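## Task

Move the mailing tube onto the top of the lab bench beside arm1, the steel tow-ball post onto the top of the wrapped stack of boxes beside arm2, and the green hose coupler onto the top of the lab bench beside arm3. Each must keep its current upright orientation with its entire base resting on that top. All other objects must finish directly on the top of whatever furniture they sit on now. It fails if any object rests on a lower board beneath a top without a hand holding it. Anything held in place only by a robot at the end does not count. Finally open the grippers and pull the arms away.

## Robot and tools

Setup: three identical i2rt Big YAM arms named arm1, arm2 and arm3 share a physics scene. Each has six revolute joints, a two-finger gripper and a wrist camera (arm1_cam_wrist, arm2_cam_wrist, arm3_cam_wrist). Two fixed room cameras, room_a and room_b, view the scene. With joints 1 and 6 at 0 and the hand level and pointing forward, the wrist camera rides on top of the hand looking toward the fingertips. Maximum reach is roughly 1.0 m from the joint 1 axis. Loose objects may occasionally get a brief shove from outside.

Frames: one shared scene frame, origin on the floor, +z up. The hand point is the midpoint between fingertips; the hand z axis runs along the fingers and the fingers close along the hand y axis. Foot poses are not printed.

execute_actions(actions, cameras): actions is a list holding exactly one action, or empty to just read state and images. An action is an object keyed by robot name; each robot gets a "joints" object with any of joint1_rad..joint6_rad and gripper_m. These are absolute joint targets (not offsets), in radians for joints and metres of fingertip separation for the gripper. Ranges: joint1_rad -2.879 to 2.879 (rotation about the base; positive is counter-clockwise seen from above; 0 unfolds the arm toward where its foot faces); joint2_rad 0 to 3.141 (shoulder; 0 has the upper arm pointing back about level, increasing raises it and then tips it forward); joint3_rad 0 to 3.019 (elbow; 0 is folded onto the upper arm, increasing opens it); joint4_rad -1.692 to 1.57 (hand pitch, positive lifts the fingers); joint5_rad -1.57 to 1.57 (sideways hand swing, positive toward the arm's right); joint6_rad -2.094 to 2.094 (hand roll, positive clockwise viewed from behind the hand); gripper_m 0 to 0.093. Completion tolerances: ±0.045, ±0.14, ±0.09, ±0.055, ±0.03, ±0.035 rad and ±0.003 m. Example: {"arm1": {"joints": {"gripper_m": 0.05}}, "arm2": {"joints": {"joint1_rad": 0.3}}, "arm3": {"joints": {"joint1_rad": 0.3}}}. All listed motions start at once and finish independently; each joint moves at its own rate, so the hand can sweep a wide curve between postures. An action runs at most 15 s. Omitted joints or robots may keep driving toward earlier targets. Unknown keys or out-of-range numbers reject the whole call with no motion. cameras picks which images come back (room_a, room_b, wrist cameras or "all"; omitted or null means all, [] means none); the pictures line gives image order. Grip force is about 50 to 62 N per pad, lower on some grippers.

wait(seconds): 0 to 10 s, commands nothing, returns the same state and images.

zoom_image(camera, region): magnifies part of a camera's most recent full image; region is [x0, y0, x1, y1] pixels from the top-left, at most 504 by 504.

finished_scene(scene): give the current scene number; it ends that scene irreversibly after the last command is held, reports success, and the result states the next task. If resuming from a summary, first send an empty actions list to learn the scene and task.

Reading results: joint_status tells how each commanded motion ended. off_target: stopped short and may still push. contact_stop or time_out: the joint gives up its target and holds where it stopped, although a timed-out joint can keep a target no further than 0.375, 0.375, 0.113, 0.225, 0.075, 0.3 rad (joints 1 to 6) from its position and keep pressing, moving on if freed; on_its_own lists such joints. "joint command not followed" (often with a cause line) means a self- and inter-arm collision check blocked that arm's joint targets; its gripper target still runs. Blocked joints show not_followed and may be retried on every later action until valid targets arrive. on_its_own covers uncommanded behaviour; its "held at" value is the target, not the actual position. To relieve a pushing joint, command its reported position. Tiny target changes may produce no motion. A joint bearing a load may sag.

Heat: holding loads warms motors, even during thinking. MOTOR HOT appears from 85 °C; at 100 °C the arm's motors and gripper go limp until cooled, it drops, and an OVER-TEMPERATURE FAULT is reported. Keys then showing limit_stop_at_motor_heat must simply be re-sent. Some heat persists into the next scene.

Cautions: the arm does not stop on contact and can press hard, so avoid forcing into furniture or objects. Never squeeze two robots together; a hard press between robots ends the run, and a heavy collision may too. The collision check can react late and ignores fingers, gripper housings and wrist cameras. Nothing reports robot-robot contact; object contact does not count. Arms act independently. Don't drop, slam or knock items, and never send anything to the floor or outside the work area. The simulation keeps running while you compose replies, with the robots holding the last command; faster robot motion is preferred. Finish with objects upright and free-standing, grippers open and arms moved away.

Each tool is called after ">>>" as name(argument=value, ...), one argument or row to a line, values as JSON.

## Session

>>> execute_actions(
  actions=[],
)

Scene clock: 0.00 s.
Motor temperatures (°C, as the motors report them): arm1=[29 29 28 30 30 26] | arm2=[27 30 27 29 26 28] | arm3=[30 27 30 26 26 28]
arm1.joint_positions: joint1_rad=+0.330 joint2_rad=+0.262 joint3_rad=+1.369 joint4_rad=-1.543 joint5_rad=+0.055 joint6_rad=+0.539 gripper_m=+0.095
arm1.joint_status: not commanded
arm1.hand: x=+0.7388 y=+0.2795 z=+1.5130 quat_wxyz=(-0.535, -0.494, -0.683, +0.060) (m; scene frame)
arm2.joint_positions: joint1_rad=-0.515 joint2_rad=+0.415 joint3_rad=+1.475 joint4_rad=-1.205 joint5_rad=+0.136 joint6_rad=-0.081 gripper_m=+0.095
arm2.joint_status: not commanded
arm2.hand: x=+0.0662 y=-0.9268 z=+1.5013 quat_wxyz=(-0.584, -0.271, -0.705, +0.296) (m; scene frame)
arm3.joint_positions: joint1_rad=+0.478 joint2_rad=+0.534 joint3_rad=+1.586 joint4_rad=-1.563 joint5_rad=-0.140 joint6_rad=+0.334 gripper_m=+0.094
arm3.joint_status: not commanded
arm3.hand: x=-0.7083 y=+0.6257 z=+1.4734 quat_wxyz=(-0.234, +0.546, -0.666, -0.452) (m; scene frame)
pictures: arm1_cam_wrist, arm2_cam_wrist, arm3_cam_wrist, room_a, room_b
Images, in order (width x height): arm1_cam_wrist 616x616, arm2_cam_wrist 616x616, arm3_cam_wrist 616x616, room_a 504x504, room_b 504x504.

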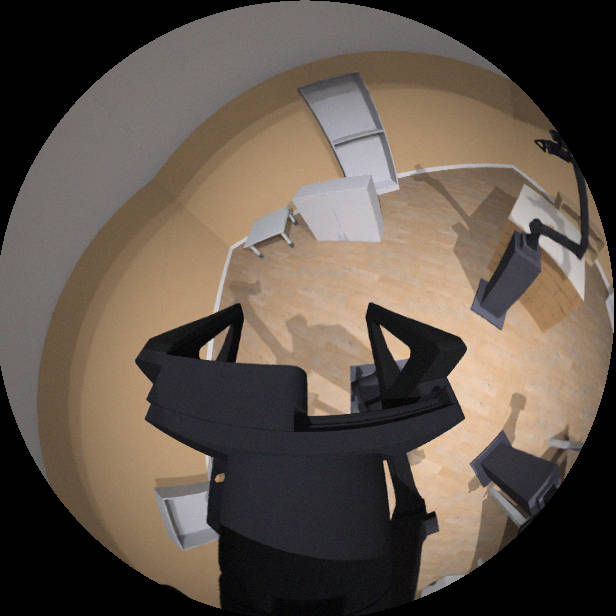

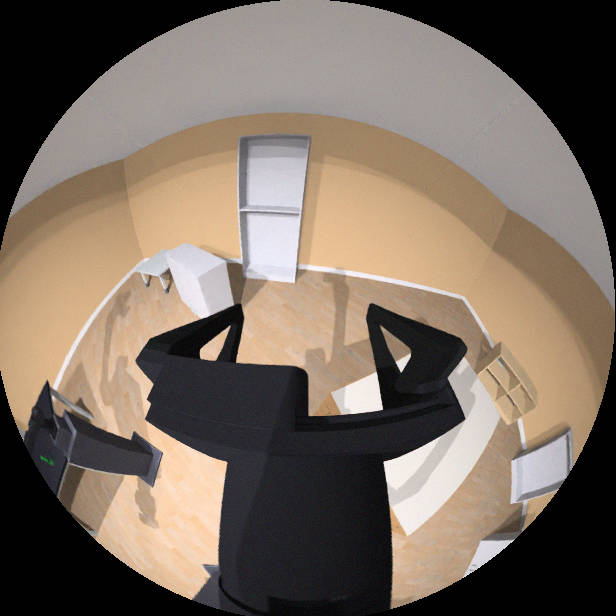

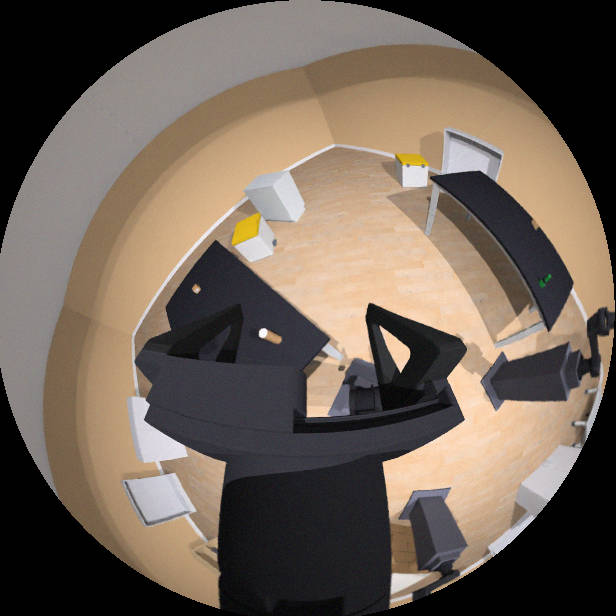

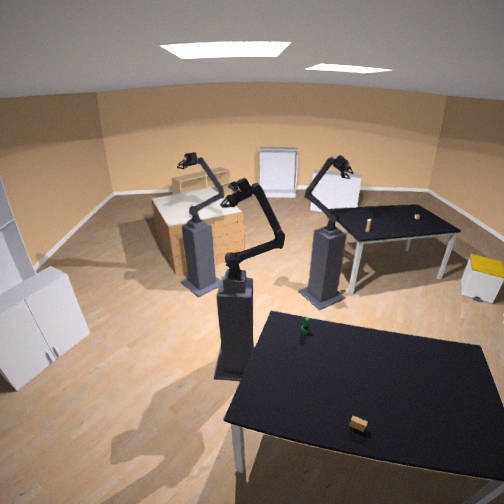

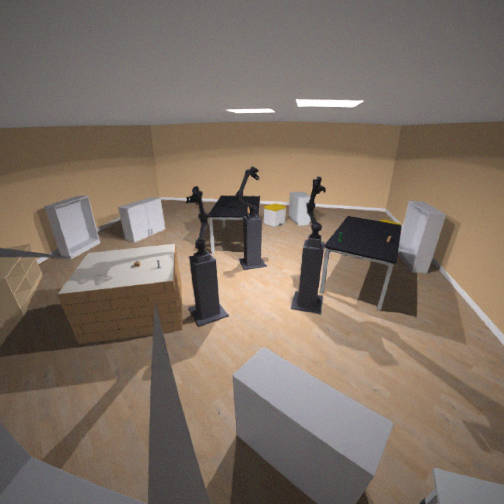

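>>> zoom_image(
  camera="room_b",
  region=[40, 160, 292, 350],
)

>>> zoom_image(
  camera="room_a",
  region=[140, 140, 480, 400],
)

>>> zoom_image(
  camera="room_b",
  region=[200, 160, 450, 330],
)

Region (40, 160, 292, 350) of room_b's 504x504 image, scaled by 2.000, with more detail than that image has; it fills the top 380 rows of this view, and the rest is white.

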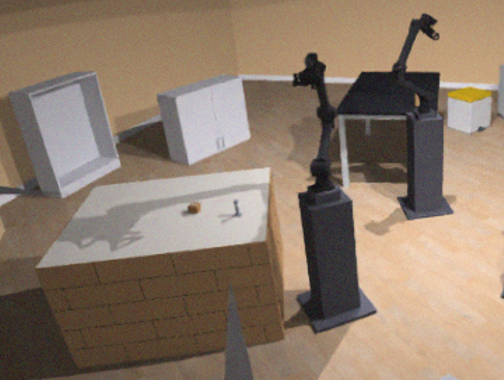

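Region (140, 140, 480, 400) of room_a's 504x504 image, scaled by 1.482, with more detail than that image has; it fills the top 385 rows of this view, and the rest is white.

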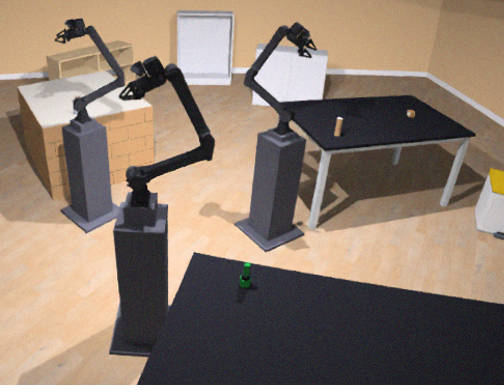

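Region (200, 160, 450, 330) of room_b's 504x504 image, scaled by 2.016, with more detail than that image has; it fills the top 343 rows of this view, and the rest is white.

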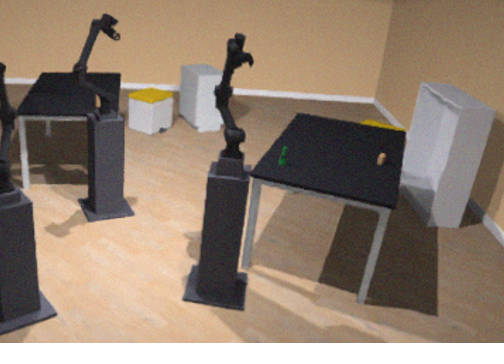

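>>> execute_actions(
  actions=[
    {"arm1": {"joints": {"joint1_rad": 2.4, "joint2_rad": 1.0, "joint3_rad": 1.0, "joint4_rad": -0.9, "joint5_rad": 0, "joint6_rad": 0}}, "arm2": {"joints": {"joint1_rad": -0.515, "joint2_rad": 1.57, "joint3_rad": 1.57, "joint4_rad": 0, "joint5_rad": 0, "joint6_rad": 0}}, "arm3": {"joints": {"joint1_rad": 0.478, "joint2_rad": 1.0, "joint3_rad": 1.0, "joint4_rad": -0.9, "joint5_rad": 0, "joint6_rad": 0}}},
  ],
)

Scene clock: 59.87 s.
Motor temperatures (°C, as the motors report them): arm1=[29 30 31 30 30 26] | arm2=[27 30 30 29 26 28] | arm3=[30 27 33 26 26 28]
arm1.joint_positions: joint1_rad=+2.399 joint2_rad=+1.006 joint3_rad=+0.991 joint4_rad=-0.911 joint5_rad=-0.001 joint6_rad=+0.011 gripper_m=+0.095
arm1.joint_status: all done
arm1.hand: x=+0.7658 y=+0.7290 z=+1.2654 quat_wxyz=(-0.243, +0.605, -0.731, -0.204) (m; scene frame)
arm2.joint_positions: joint1_rad=-0.515 joint2_rad=+1.592 joint3_rad=+1.552 joint4_rad=-0.026 joint5_rad=+0.004 joint6_rad=-0.013 gripper_m=+0.095
arm2.joint_status: all done
arm2.hand: x=+0.5355 y=-1.2915 z=+1.3346 quat_wxyz=(-0.640, -0.246, -0.687, +0.240) (m; scene frame)
arm3.joint_positions: joint1_rad=+0.478 joint2_rad=+0.991 joint3_rad=+0.989 joint4_rad=-0.920 joint5_rad=-0.002 joint6_rad=+0.008 gripper_m=+0.094
arm3.joint_status: all done
arm3.hand: x=-0.6968 y=+0.8968 z=+1.1682 quat_wxyz=(-0.221, +0.685, -0.655, -0.232) (m; scene frame)
pictures: arm1_cam_wrist, arm2_cam_wrist, arm3_cam_wrist, room_a, room_b
Images, in order (width x height): arm1_cam_wrist 616x616, arm2_cam_wrist 616x616, arm3_cam_wrist 616x616, room_a 504x504, room_b 504x504.

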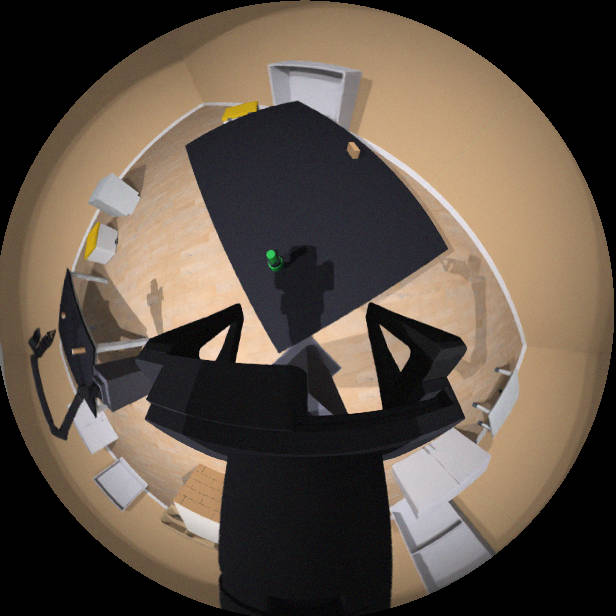

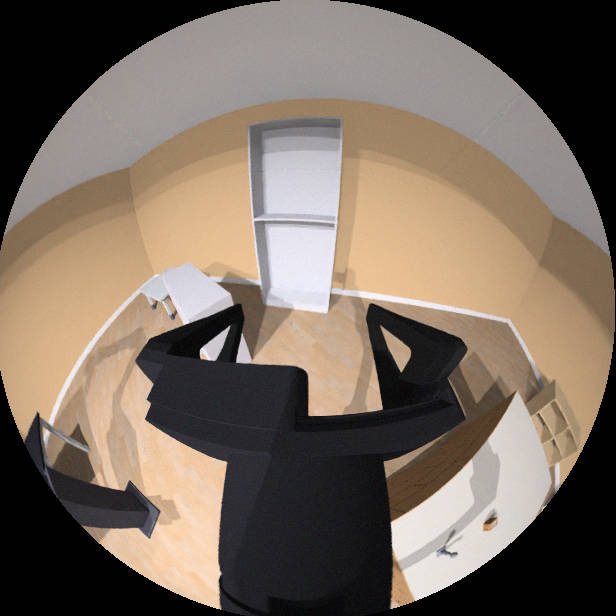

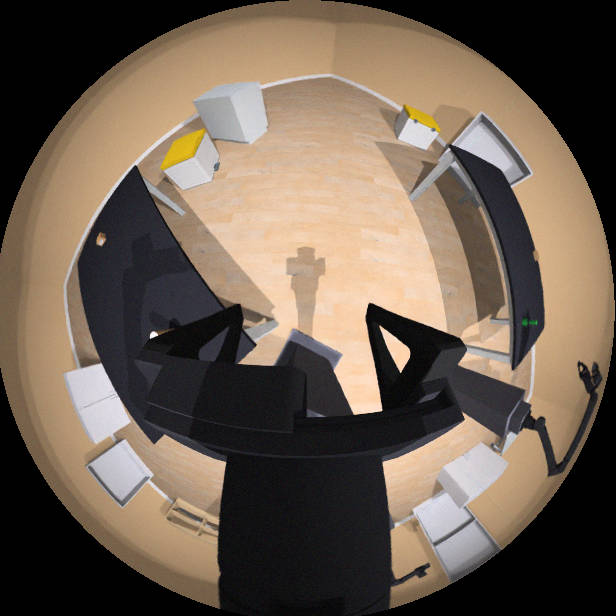

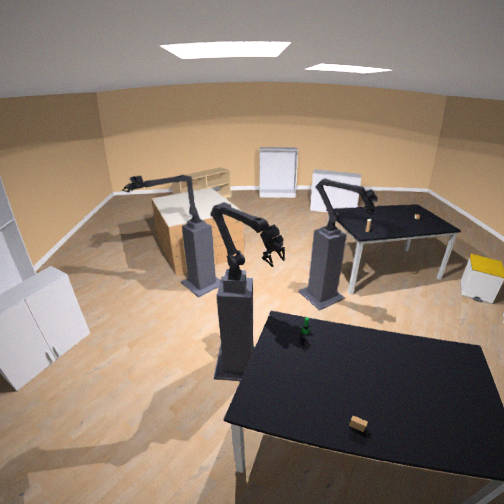

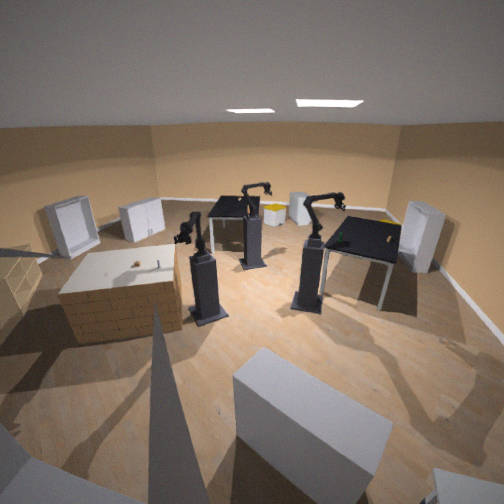

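>>> execute_actions(
  actions=[
    {"arm1": {"joints": {"joint2_rad": 1.5, "joint3_rad": 1.5}}, "arm2": {"joints": {"joint4_rad": -1.5}}, "arm3": {"joints": {"joint1_rad": 1.3}}},
  ],
  cameras=["arm1_cam_wrist", "arm3_cam_wrist"],
)

Scene clock: 113.50 s.
Motor temperatures (°C, as the motors report them): arm1=[29 30 34 30 30 26] | arm2=[27 32 34 29 26 28] | arm3=[30 27 36 26 26 28]
arm1.joint_positions: joint1_rad=+2.399 joint2_rad=+1.498 joint3_rad=+1.438 joint4_rad=-0.907 joint5_rad=-0.001 joint6_rad=+0.011 gripper_m=+0.095
arm1.joint_status: all done
arm1.hand: x=+0.7972 y=+0.9027 z=+1.2687 quat_wxyz=(-0.228, +0.609, -0.736, -0.191) (m; scene frame)
arm2.joint_positions: joint1_rad=-0.515 joint2_rad=+1.592 joint3_rad=+1.552 joint4_rad=-1.485 joint5_rad=+0.004 joint6_rad=-0.013 gripper_m=+0.095
arm2.joint_status: all done
arm2.hand: x=+0.3561 y=-1.1411 z=+1.1053 quat_wxyz=(-0.021, -0.336, -0.941, +0.010) (m; scene frame)
arm3.joint_positions: joint1_rad=+1.298 joint2_rad=+0.992 joint3_rad=+0.989 joint4_rad=-0.920 joint5_rad=-0.001 joint6_rad=+0.007 gripper_m=+0.094
arm3.joint_status: all done
arm3.hand: x=-0.9836 y=+0.7547 z=+1.1658 quat_wxyz=(-0.111, +0.890, -0.327, -0.298) (m; scene frame)
pictures: arm1_cam_wrist, arm3_cam_wrist
Images, in order (width x height): arm1_cam_wrist 616x616, arm3_cam_wrist 616x616.

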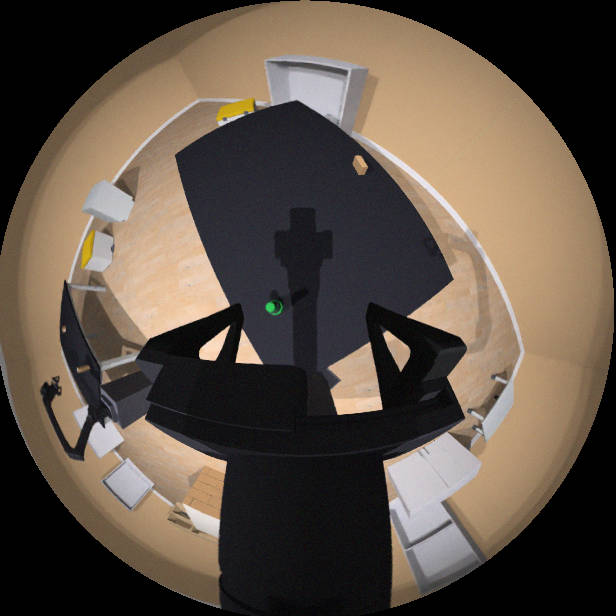

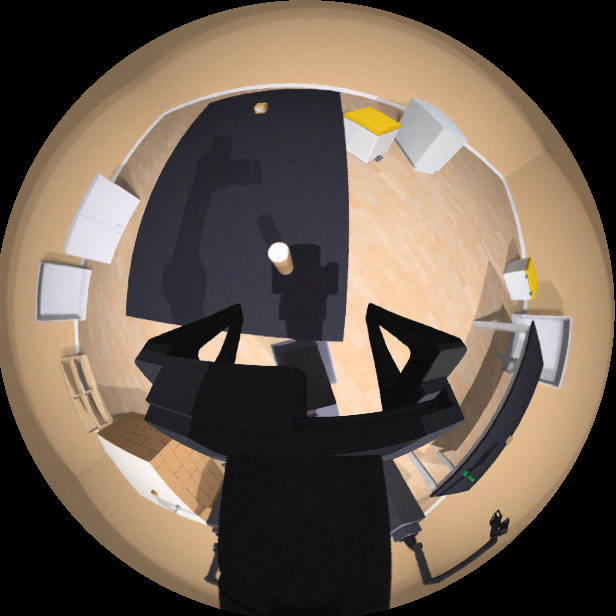

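>>> zoom_image(
  camera="arm1_cam_wrist",
  region=[220, 250, 340, 350],
)

>>> zoom_image(
  camera="arm3_cam_wrist",
  region=[220, 200, 360, 320],
)

Region (220, 250, 340, 350) of arm1_cam_wrist's 616x616 image, scaled by 4.200, with more detail than that image has.

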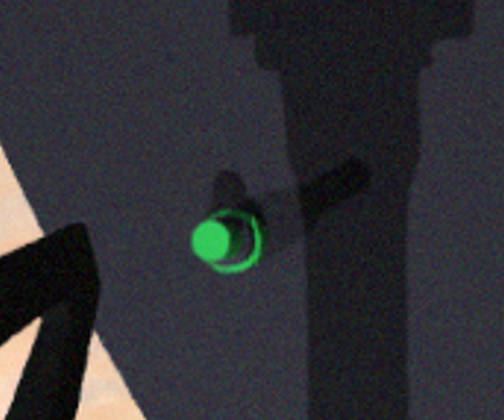

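Region (220, 200, 360, 320) of arm3_cam_wrist's 616x616 image, scaled by 3.600, with more detail than that image has; it fills the top 432 rows of this view, and the rest is white.

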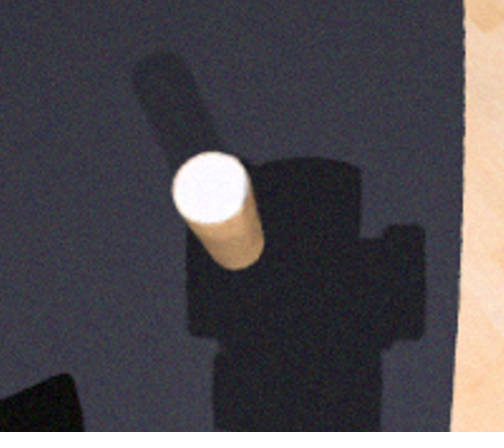

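>>> execute_actions(
  actions=[
    {"arm1": {"joints": {"joint1_rad": 2.592, "joint2_rad": 2.0, "joint3_rad": 1.60, "joint4_rad": -1.14}}, "arm2": {"joints": {"joint2_rad": 0.6, "joint3_rad": 0.6, "joint4_rad": -0.8}}, "arm3": {"joints": {"joint1_rad": 1.41, "joint2_rad": 1.72, "joint3_rad": 1.615, "joint4_rad": -1.44}}},
  ],
)

Scene clock: 235.10 s.
Motor temperatures (°C, as the motors report them): arm1=[29 32 42 30 30 26] | arm2=[27 33 35 29 26 28] | arm3=[30 28 39 26 26 28]
arm1.joint_positions: joint1_rad=+2.595 joint2_rad=+2.002 joint3_rad=+1.585 joint4_rad=-1.134 joint5_rad=-0.001 joint6_rad=+0.010 gripper_m=+0.095
arm1.joint_status: all done
arm1.hand: x=+0.6840 y=+0.9248 z=+1.0260 quat_wxyz=(-0.007, +0.710, -0.705, -0.006) (m; scene frame)
arm2.joint_positions: joint1_rad=-0.515 joint2_rad=+0.611 joint3_rad=+0.601 joint4_rad=-0.825 joint5_rad=+0.004 joint6_rad=-0.013 gripper_m=+0.095
arm2.joint_status: all done
arm2.hand: x=+0.2082 y=-1.0169 z=+1.0751 quat_wxyz=(-0.337, -0.314, -0.878, +0.127) (m; scene frame)
arm3.joint_positions: joint1_rad=+1.413 joint2_rad=+1.736 joint3_rad=+1.563 joint4_rad=-1.427 joint5_rad=+0.000 joint6_rad=+0.007 gripper_m=+0.094
arm3.joint_status: all done
arm3.hand: x=-1.1094 y=+0.7835 z=+1.0596 quat_wxyz=(+0.001, +0.956, -0.292, +0.016) (m; scene frame)
pictures: arm1_cam_wrist, arm2_cam_wrist, arm3_cam_wrist, room_a, room_b
Images, in order (width x height): arm1_cam_wrist 616x616, arm2_cam_wrist 616x616, arm3_cam_wrist 616x616, room_a 504x504, room_b 504x504.

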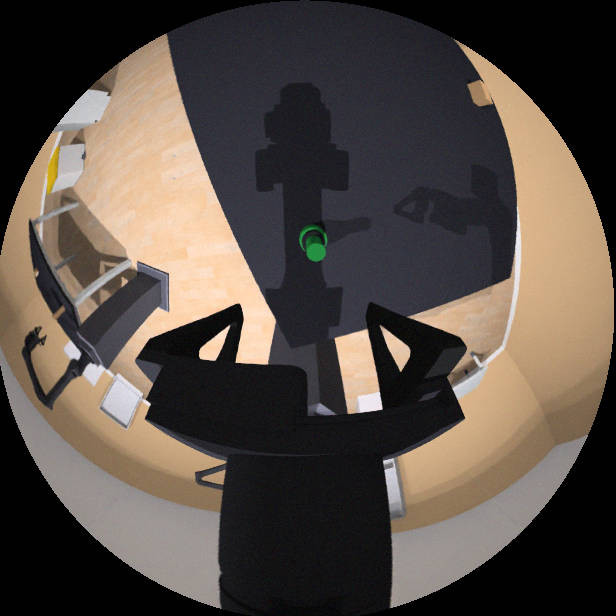

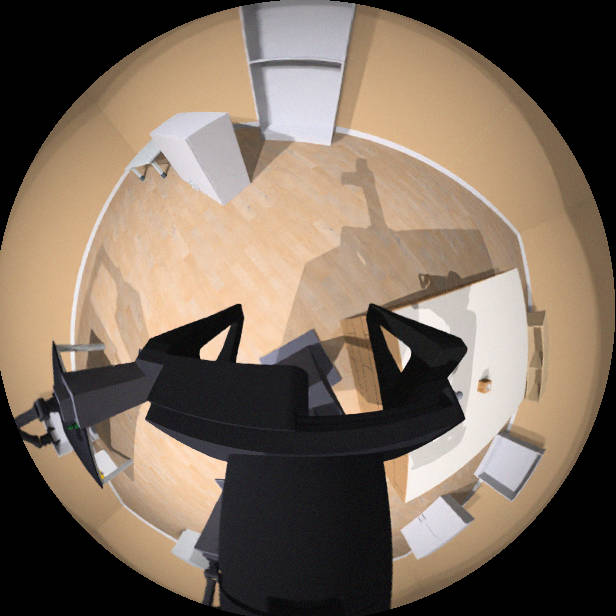

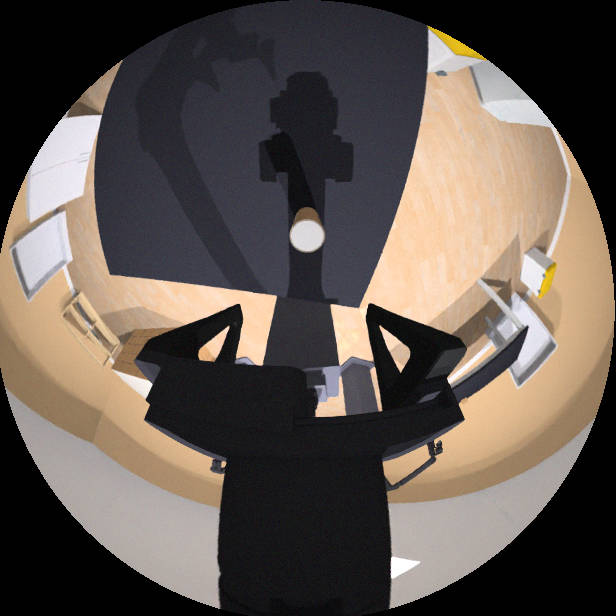

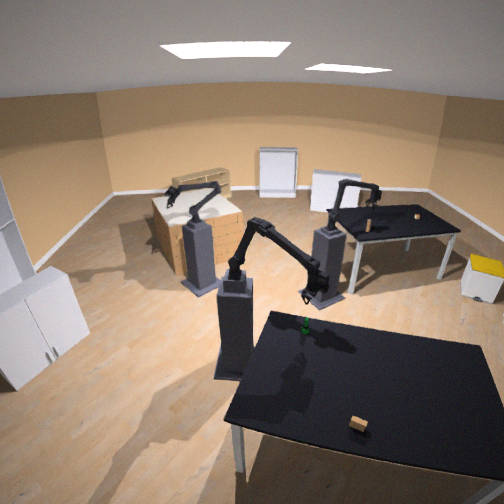

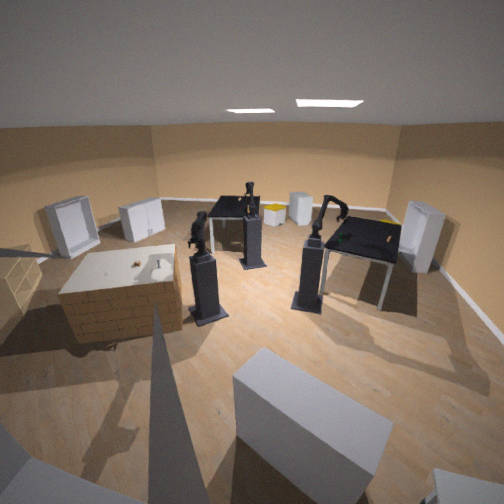

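>>> zoom_image(
  camera="room_a",
  region=[260, 260, 360, 350],
)

>>> zoom_image(
  camera="arm1_cam_wrist",
  region=[250, 190, 370, 310],
)

>>> zoom_image(
  camera="arm3_cam_wrist",
  region=[250, 180, 370, 300],
)

>>> zoom_image(
  camera="room_a",
  region=[320, 170, 420, 260],
)

Region (260, 260, 360, 350) of room_a's 504x504 image, scaled by 5.040, with more detail than that image has; it fills the top 454 rows of this view, and the rest is white.

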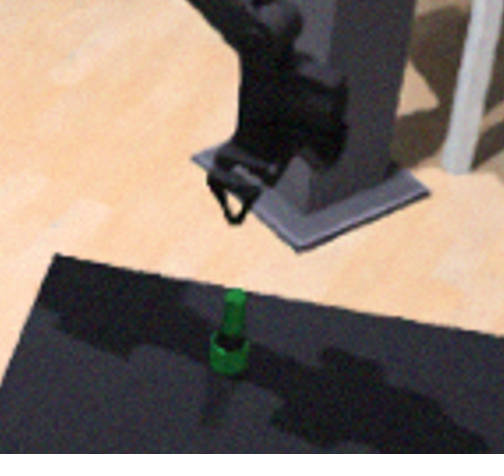

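Region (250, 190, 370, 310) of arm1_cam_wrist's 616x616 image, scaled by 4.200, with more detail than that image has.

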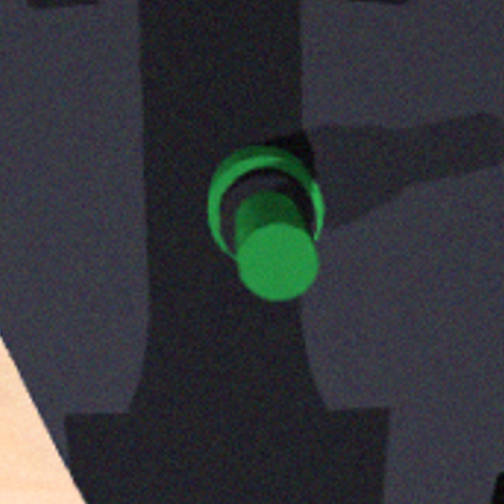

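Region (250, 180, 370, 300) of arm3_cam_wrist's 616x616 image, scaled by 4.200, with more detail than that image has.

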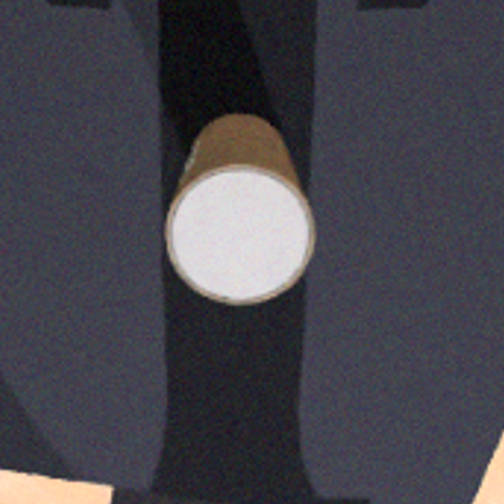

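Region (320, 170, 420, 260) of room_a's 504x504 image, scaled by 5.040, with more detail than that image has; it fills the top 454 rows of this view, and the rest is white.

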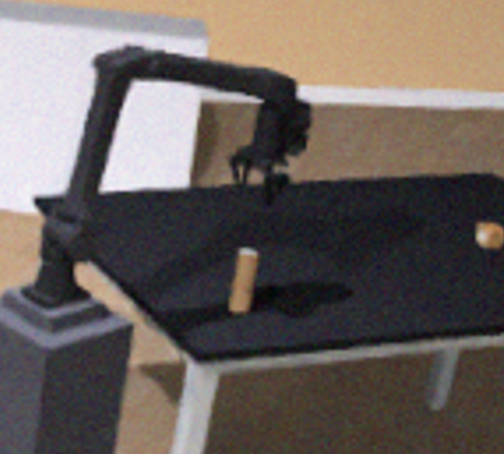

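>>> execute_actions(
  actions=[
    {"arm1": {"joints": {"joint1_rad": 2.568, "joint2_rad": 1.975, "joint3_rad": 0.925, "joint4_rad": 0.28}}, "arm3": {"joints": {"joint1_rad": -1.26, "joint2_rad": 1.5, "joint3_rad": 0.64, "joint4_rad": 0.69}}},
  ],
  cameras=["arm1_cam_wrist", "arm3_cam_wrist", "room_a", "room_b"],
)

Scene clock: 323.40 s.
Motor temperatures (°C, as the motors report them): arm1=[29 34 38 30 30 26] | arm2=[27 32 36 29 26 28] | arm3=[30 29 43 26 26 28]
arm1.joint_positions: joint1_rad=+2.572 joint2_rad=+1.973 joint3_rad=+0.928 joint4_rad=+0.264 joint5_rad=-0.001 joint6_rad=+0.010 gripper_m=+0.095
arm1.joint_status: all done
arm1.hand: x=+0.6979 y=+0.9281 z=+0.9295 quat_wxyz=(-0.272, +0.648, -0.657, -0.272) (m; scene frame)
arm2.joint_positions: joint1_rad=-0.515 joint2_rad=+0.611 joint3_rad=+0.601 joint4_rad=-0.825 joint5_rad=+0.004 joint6_rad=-0.013 gripper_m=+0.095
arm2.joint_status: not commanded
arm2.hand: x=+0.2082 y=-1.0169 z=+1.0751 quat_wxyz=(-0.337, -0.314, -0.878, +0.127) (m; scene frame)
arm3.joint_positions: joint1_rad=-1.264 joint2_rad=+1.515 joint3_rad=+0.647 joint4_rad=+0.666 joint5_rad=+0.001 joint6_rad=+0.006 gripper_m=+0.094
arm3.joint_status: all done
arm3.hand: x=-0.1234 y=+0.4289 z=+1.0532 quat_wxyz=(-0.633, -0.051, -0.771, +0.034) (m; scene frame)
pictures: arm1_cam_wrist, arm3_cam_wrist, room_a, room_b
Images, in order (width x height): arm1_cam_wrist 616x616, arm3_cam_wrist 616x616, room_a 504x504, room_b 504x504.

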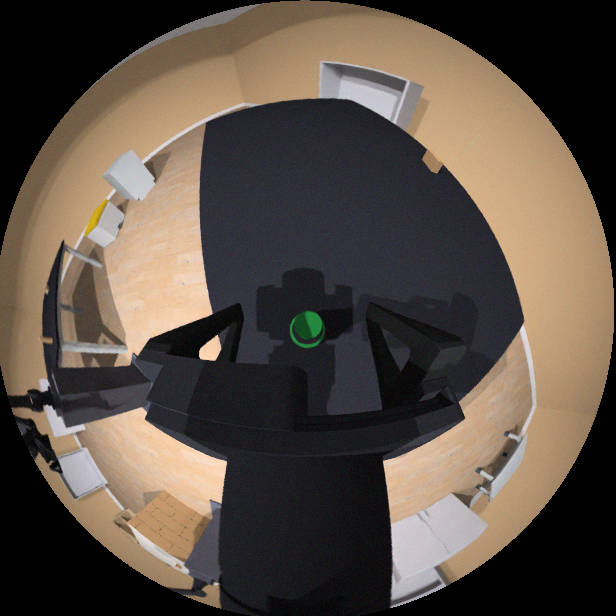

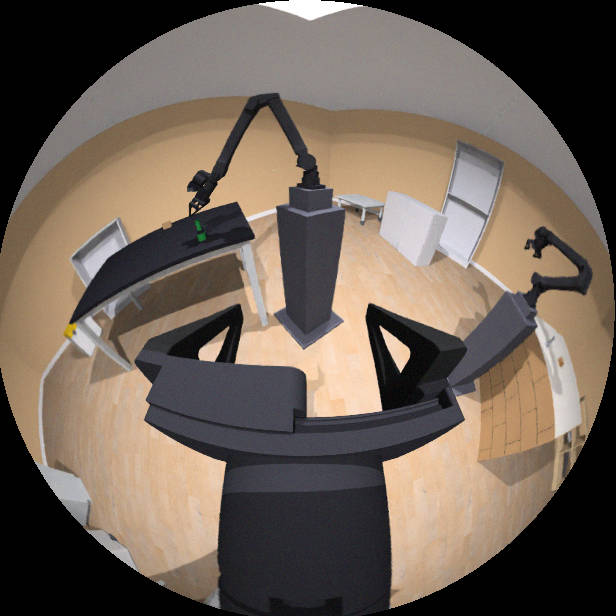

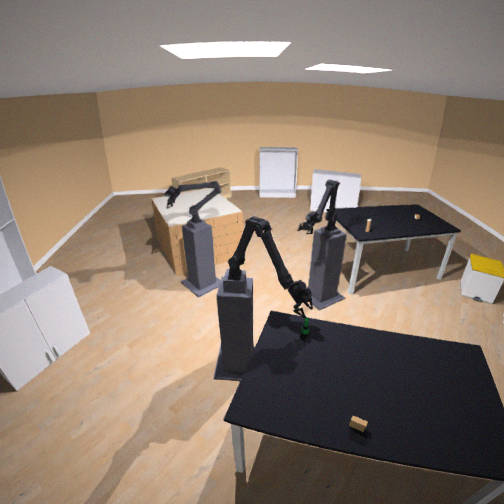

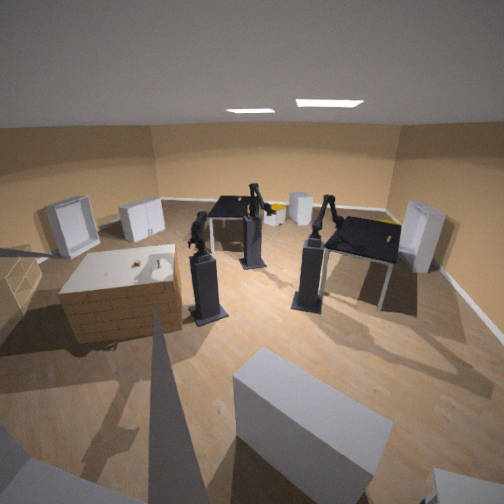

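>>> zoom_image(
  camera="arm3_cam_wrist",
  region=[150, 160, 260, 260],
)

>>> zoom_image(
  camera="arm1_cam_wrist",
  region=[230, 280, 390, 380],
)

Region (150, 160, 260, 260) of arm3_cam_wrist's 616x616 image, scaled by 4.582, with more detail than that image has; it fills the top 458 rows of this view, and the rest is white.

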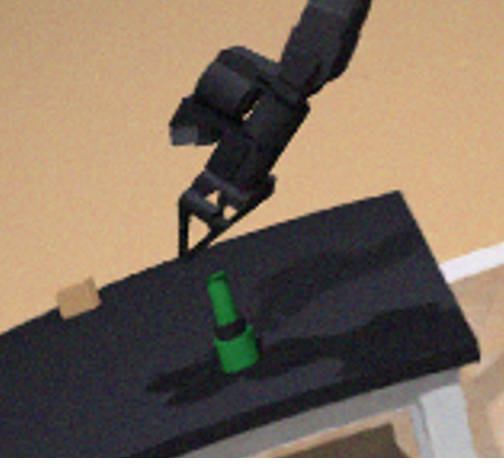

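Region (230, 280, 390, 380) of arm1_cam_wrist's 616x616 image, scaled by 3.150, with more detail than that image has; it fills the top 315 rows of this view, and the rest is white.

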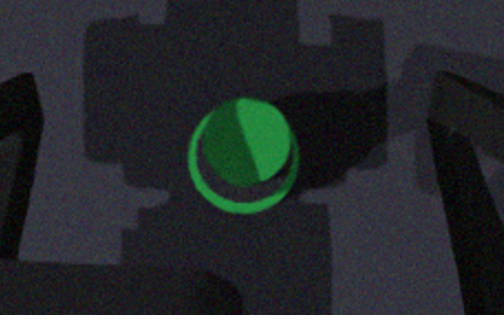

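>>> execute_actions(
  actions=[
    {"arm1": {"joints": {"joint1_rad": 2.565, "joint2_rad": 2.19, "joint3_rad": 0.972, "joint4_rad": 0.434}}},
  ],
  cameras=["arm1_cam_wrist", "arm3_cam_wrist"],
)

>>> zoom_image(
  camera="arm3_cam_wrist",
  region=[150, 160, 260, 260],
)

Scene clock: 360.10 s.
Motor temperatures (°C, as the motors report them): arm1=[29 34 36 30 30 26] | arm2=[27 31 36 29 26 28] | arm3=[30 29 39 26 26 28]
arm1.joint_positions: joint1_rad=+2.572 joint2_rad=+2.198 joint3_rad=+0.955 joint4_rad=+0.418 joint5_rad=-0.001 joint6_rad=+0.010 gripper_m=+0.095
arm1.joint_status: all done
arm1.hand: x=+0.6981 y=+0.9179 z=+0.8353 quat_wxyz=(-0.257, +0.654, -0.663, -0.258) (m; scene frame)
arm2.joint_positions: joint1_rad=-0.515 joint2_rad=+0.611 joint3_rad=+0.601 joint4_rad=-0.825 joint5_rad=+0.004 joint6_rad=-0.013 gripper_m=+0.095
arm2.joint_status: not commanded
arm2.hand: x=+0.2082 y=-1.0169 z=+1.0751 quat_wxyz=(-0.337, -0.314, -0.878, +0.127) (m; scene frame)
arm3.joint_positions: joint1_rad=-1.264 joint2_rad=+1.515 joint3_rad=+0.647 joint4_rad=+0.666 joint5_rad=+0.001 joint6_rad=+0.006 gripper_m=+0.094
arm3.joint_status: not commanded
arm3.hand: x=-0.1234 y=+0.4289 z=+1.0532 quat_wxyz=(-0.633, -0.051, -0.771, +0.034) (m; scene frame)
pictures: arm1_cam_wrist, arm3_cam_wrist
Images, in order (width x height): arm1_cam_wrist 616x616, arm3_cam_wrist 616x616.

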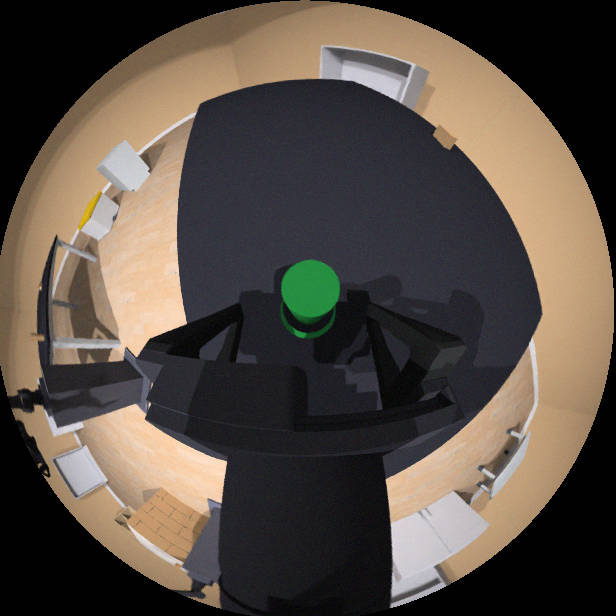

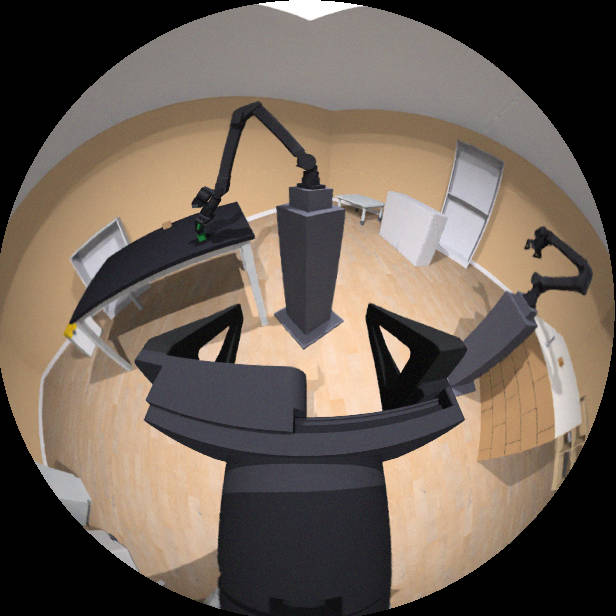

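Region (150, 160, 260, 260) of arm3_cam_wrist's 616x616 image, scaled by 4.582, with more detail than that image has; it fills the top 458 rows of this view, and the rest is white.

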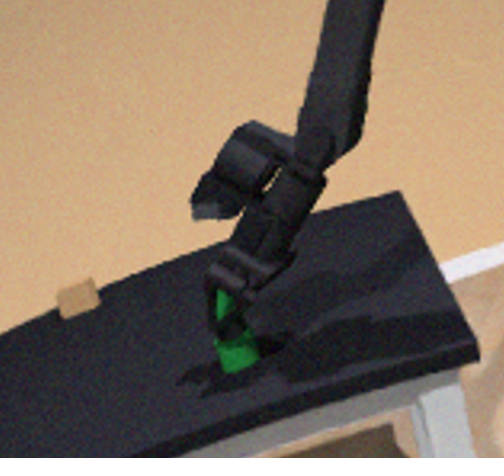

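>>> execute_actions(
  actions=[
    {"arm1": {"joints": {"joint3_rad": 0.998, "gripper_m": 0.0}}},
  ],
  cameras=["arm1_cam_wrist", "arm3_cam_wrist"],
)

>>> zoom_image(
  camera="arm3_cam_wrist",
  region=[150, 160, 260, 260],
)

Scene clock: 366.80 s.
Motor temperatures (°C, as the motors report them): arm1=[29 34 36 30 30 26] | arm2=[27 31 36 29 26 28] | arm3=[30 29 39 26 26 28]
arm1.joint_positions: joint1_rad=+2.572 joint2_rad=+2.198 joint3_rad=+0.967 joint4_rad=+0.418 joint5_rad=-0.001 joint6_rad=+0.010 gripper_m=+0.026
arm1.joint_status: gripper_m off_target (ended at +0.026, target +0.000); the others done
arm1.hand: x=+0.6982 y=+0.9240 z=+0.8387 quat_wxyz=(-0.261, +0.652, -0.662, -0.261) (m; scene frame)
arm2.joint_positions: joint1_rad=-0.515 joint2_rad=+0.611 joint3_rad=+0.601 joint4_rad=-0.825 joint5_rad=+0.004 joint6_rad=-0.013 gripper_m=+0.095
arm2.joint_status: not commanded
arm2.hand: x=+0.2082 y=-1.0169 z=+1.0751 quat_wxyz=(-0.337, -0.314, -0.878, +0.127) (m; scene frame)
arm3.joint_positions: joint1_rad=-1.264 joint2_rad=+1.515 joint3_rad=+0.647 joint4_rad=+0.666 joint5_rad=+0.001 joint6_rad=+0.006 gripper_m=+0.094
arm3.joint_status: not commanded
arm3.hand: x=-0.1234 y=+0.4289 z=+1.0532 quat_wxyz=(-0.633, -0.051, -0.771, +0.034) (m; scene frame)
pictures: arm1_cam_wrist, arm3_cam_wrist
Images, in order (width x height): arm1_cam_wrist 616x616, arm3_cam_wrist 616x616.

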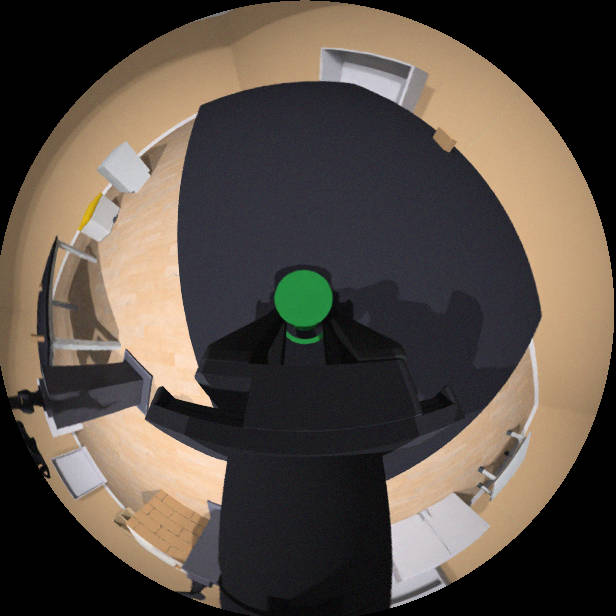

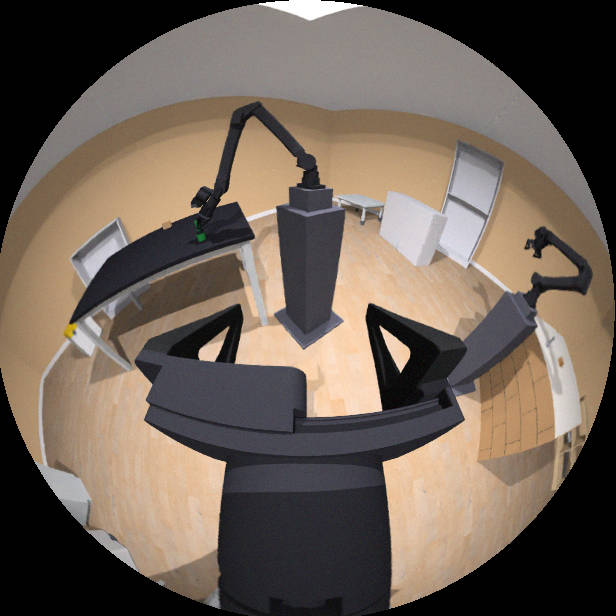

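Region (150, 160, 260, 260) of arm3_cam_wrist's 616x616 image, scaled by 4.582, with more detail than that image has; it fills the top 458 rows of this view, and the rest is white.

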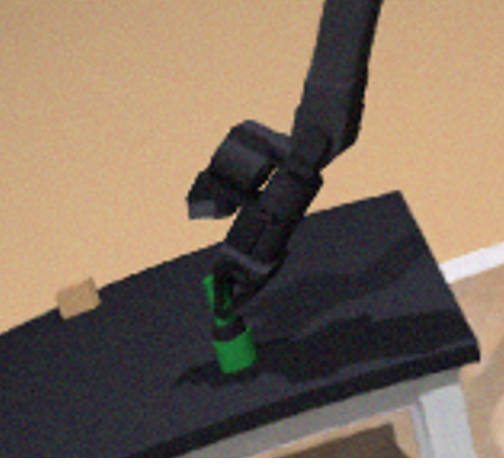

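>>> execute_actions(
  actions=[
    {"arm1": {"joints": {"joint3_rad": 1.015, "gripper_m": 0.05}}},
  ],
  cameras=["arm1_cam_wrist"],
)

Scene clock: 372.47 s.
Motor temperatures (°C, as the motors report them): arm1=[29 34 36 30 30 26] | arm2=[27 31 36 29 26 28] | arm3=[30 29 39 26 26 28]
arm1.joint_positions: joint1_rad=+2.572 joint2_rad=+2.198 joint3_rad=+0.986 joint4_rad=+0.419 joint5_rad=-0.001 joint6_rad=+0.010 gripper_m=+0.050
arm1.joint_status: all done
arm1.hand: x=+0.6982 y=+0.9348 z=+0.8448 quat_wxyz=(-0.268, +0.650, -0.659, -0.268) (m; scene frame)
arm2.joint_positions: joint1_rad=-0.515 joint2_rad=+0.611 joint3_rad=+0.601 joint4_rad=-0.825 joint5_rad=+0.004 joint6_rad=-0.013 gripper_m=+0.095
arm2.joint_status: not commanded
arm2.hand: x=+0.2082 y=-1.0169 z=+1.0751 quat_wxyz=(-0.337, -0.314, -0.878, +0.127) (m; scene frame)
arm3.joint_positions: joint1_rad=-1.264 joint2_rad=+1.515 joint3_rad=+0.647 joint4_rad=+0.666 joint5_rad=+0.001 joint6_rad=+0.006 gripper_m=+0.094
arm3.joint_status: not commanded
arm3.hand: x=-0.1234 y=+0.4289 z=+1.0532 quat_wxyz=(-0.633, -0.051, -0.771, +0.034) (m; scene frame)
pictures: arm1_cam_wrist
Images, in order (width x height): arm1_cam_wrist 616x616.

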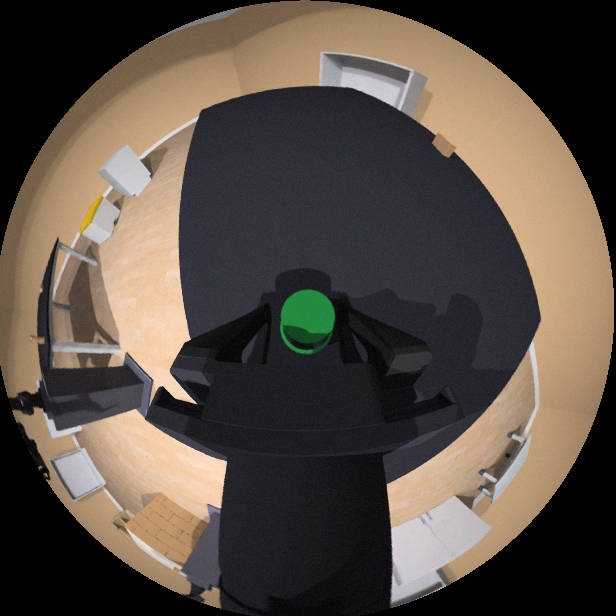

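>>> execute_actions(
  actions=[
    {"arm1": {"joints": {"gripper_m": 0.0}}},
  ],
  cameras=["arm1_cam_wrist", "arm3_cam_wrist"],
)

>>> zoom_image(
  camera="arm3_cam_wrist",
  region=[150, 160, 260, 260],
)

Scene clock: 375.93 s.
Motor temperatures (°C, as the motors report them): arm1=[29 34 36 30 30 26] | arm2=[27 31 36 29 26 28] | arm3=[30 29 39 26 26 28]
arm1.joint_positions: joint1_rad=+2.572 joint2_rad=+2.198 joint3_rad=+0.986 joint4_rad=+0.419 joint5_rad=-0.001 joint6_rad=+0.010 gripper_m=+0.026
arm1.joint_status: gripper_m off_target (ended at +0.026, target +0.000)
arm1.hand: x=+0.6985 y=+0.9349 z=+0.8448 quat_wxyz=(-0.268, +0.649, -0.659, -0.268) (m; scene frame)
arm2.joint_positions: joint1_rad=-0.515 joint2_rad=+0.611 joint3_rad=+0.601 joint4_rad=-0.825 joint5_rad=+0.004 joint6_rad=-0.013 gripper_m=+0.095
arm2.joint_status: not commanded
arm2.hand: x=+0.2082 y=-1.0169 z=+1.0751 quat_wxyz=(-0.337, -0.314, -0.878, +0.127) (m; scene frame)
arm3.joint_positions: joint1_rad=-1.264 joint2_rad=+1.515 joint3_rad=+0.647 joint4_rad=+0.666 joint5_rad=+0.001 joint6_rad=+0.006 gripper_m=+0.094
arm3.joint_status: not commanded
arm3.hand: x=-0.1234 y=+0.4289 z=+1.0532 quat_wxyz=(-0.633, -0.051, -0.771, +0.034) (m; scene frame)
pictures: arm1_cam_wrist, arm3_cam_wrist
Images, in order (width x height): arm1_cam_wrist 616x616, arm3_cam_wrist 616x616.

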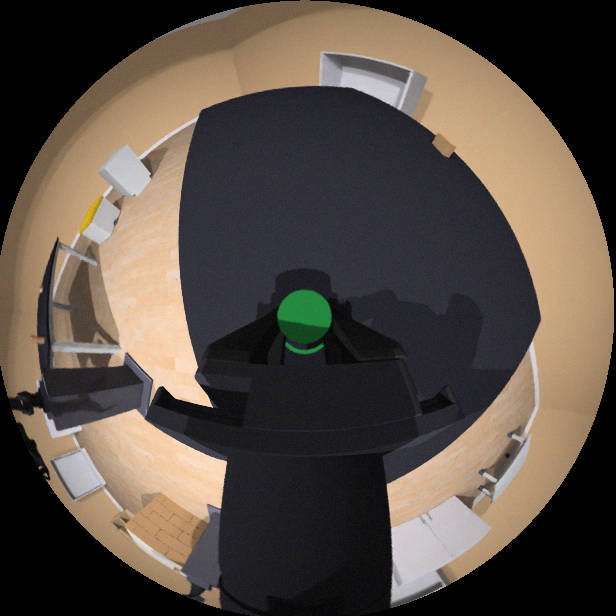

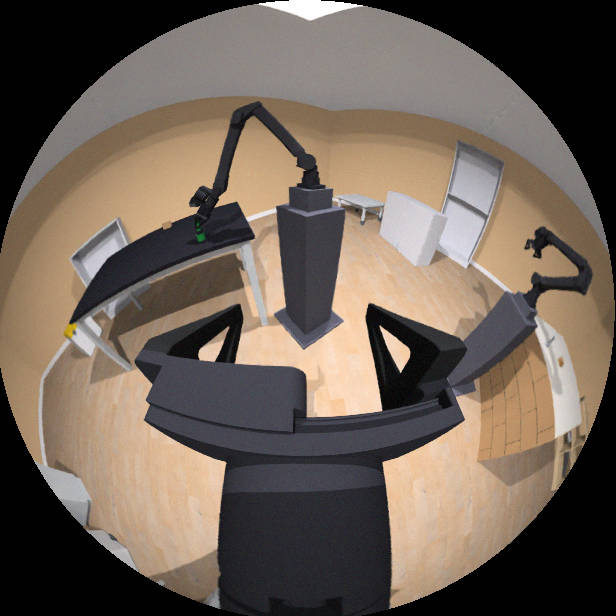

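Region (150, 160, 260, 260) of arm3_cam_wrist's 616x616 image, scaled by 4.582, with more detail than that image has; it fills the top 458 rows of this view, and the rest is white.

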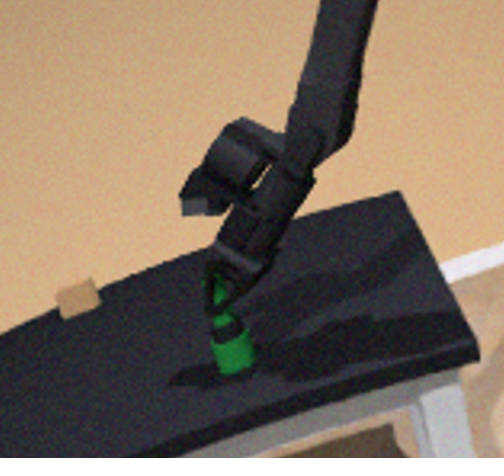

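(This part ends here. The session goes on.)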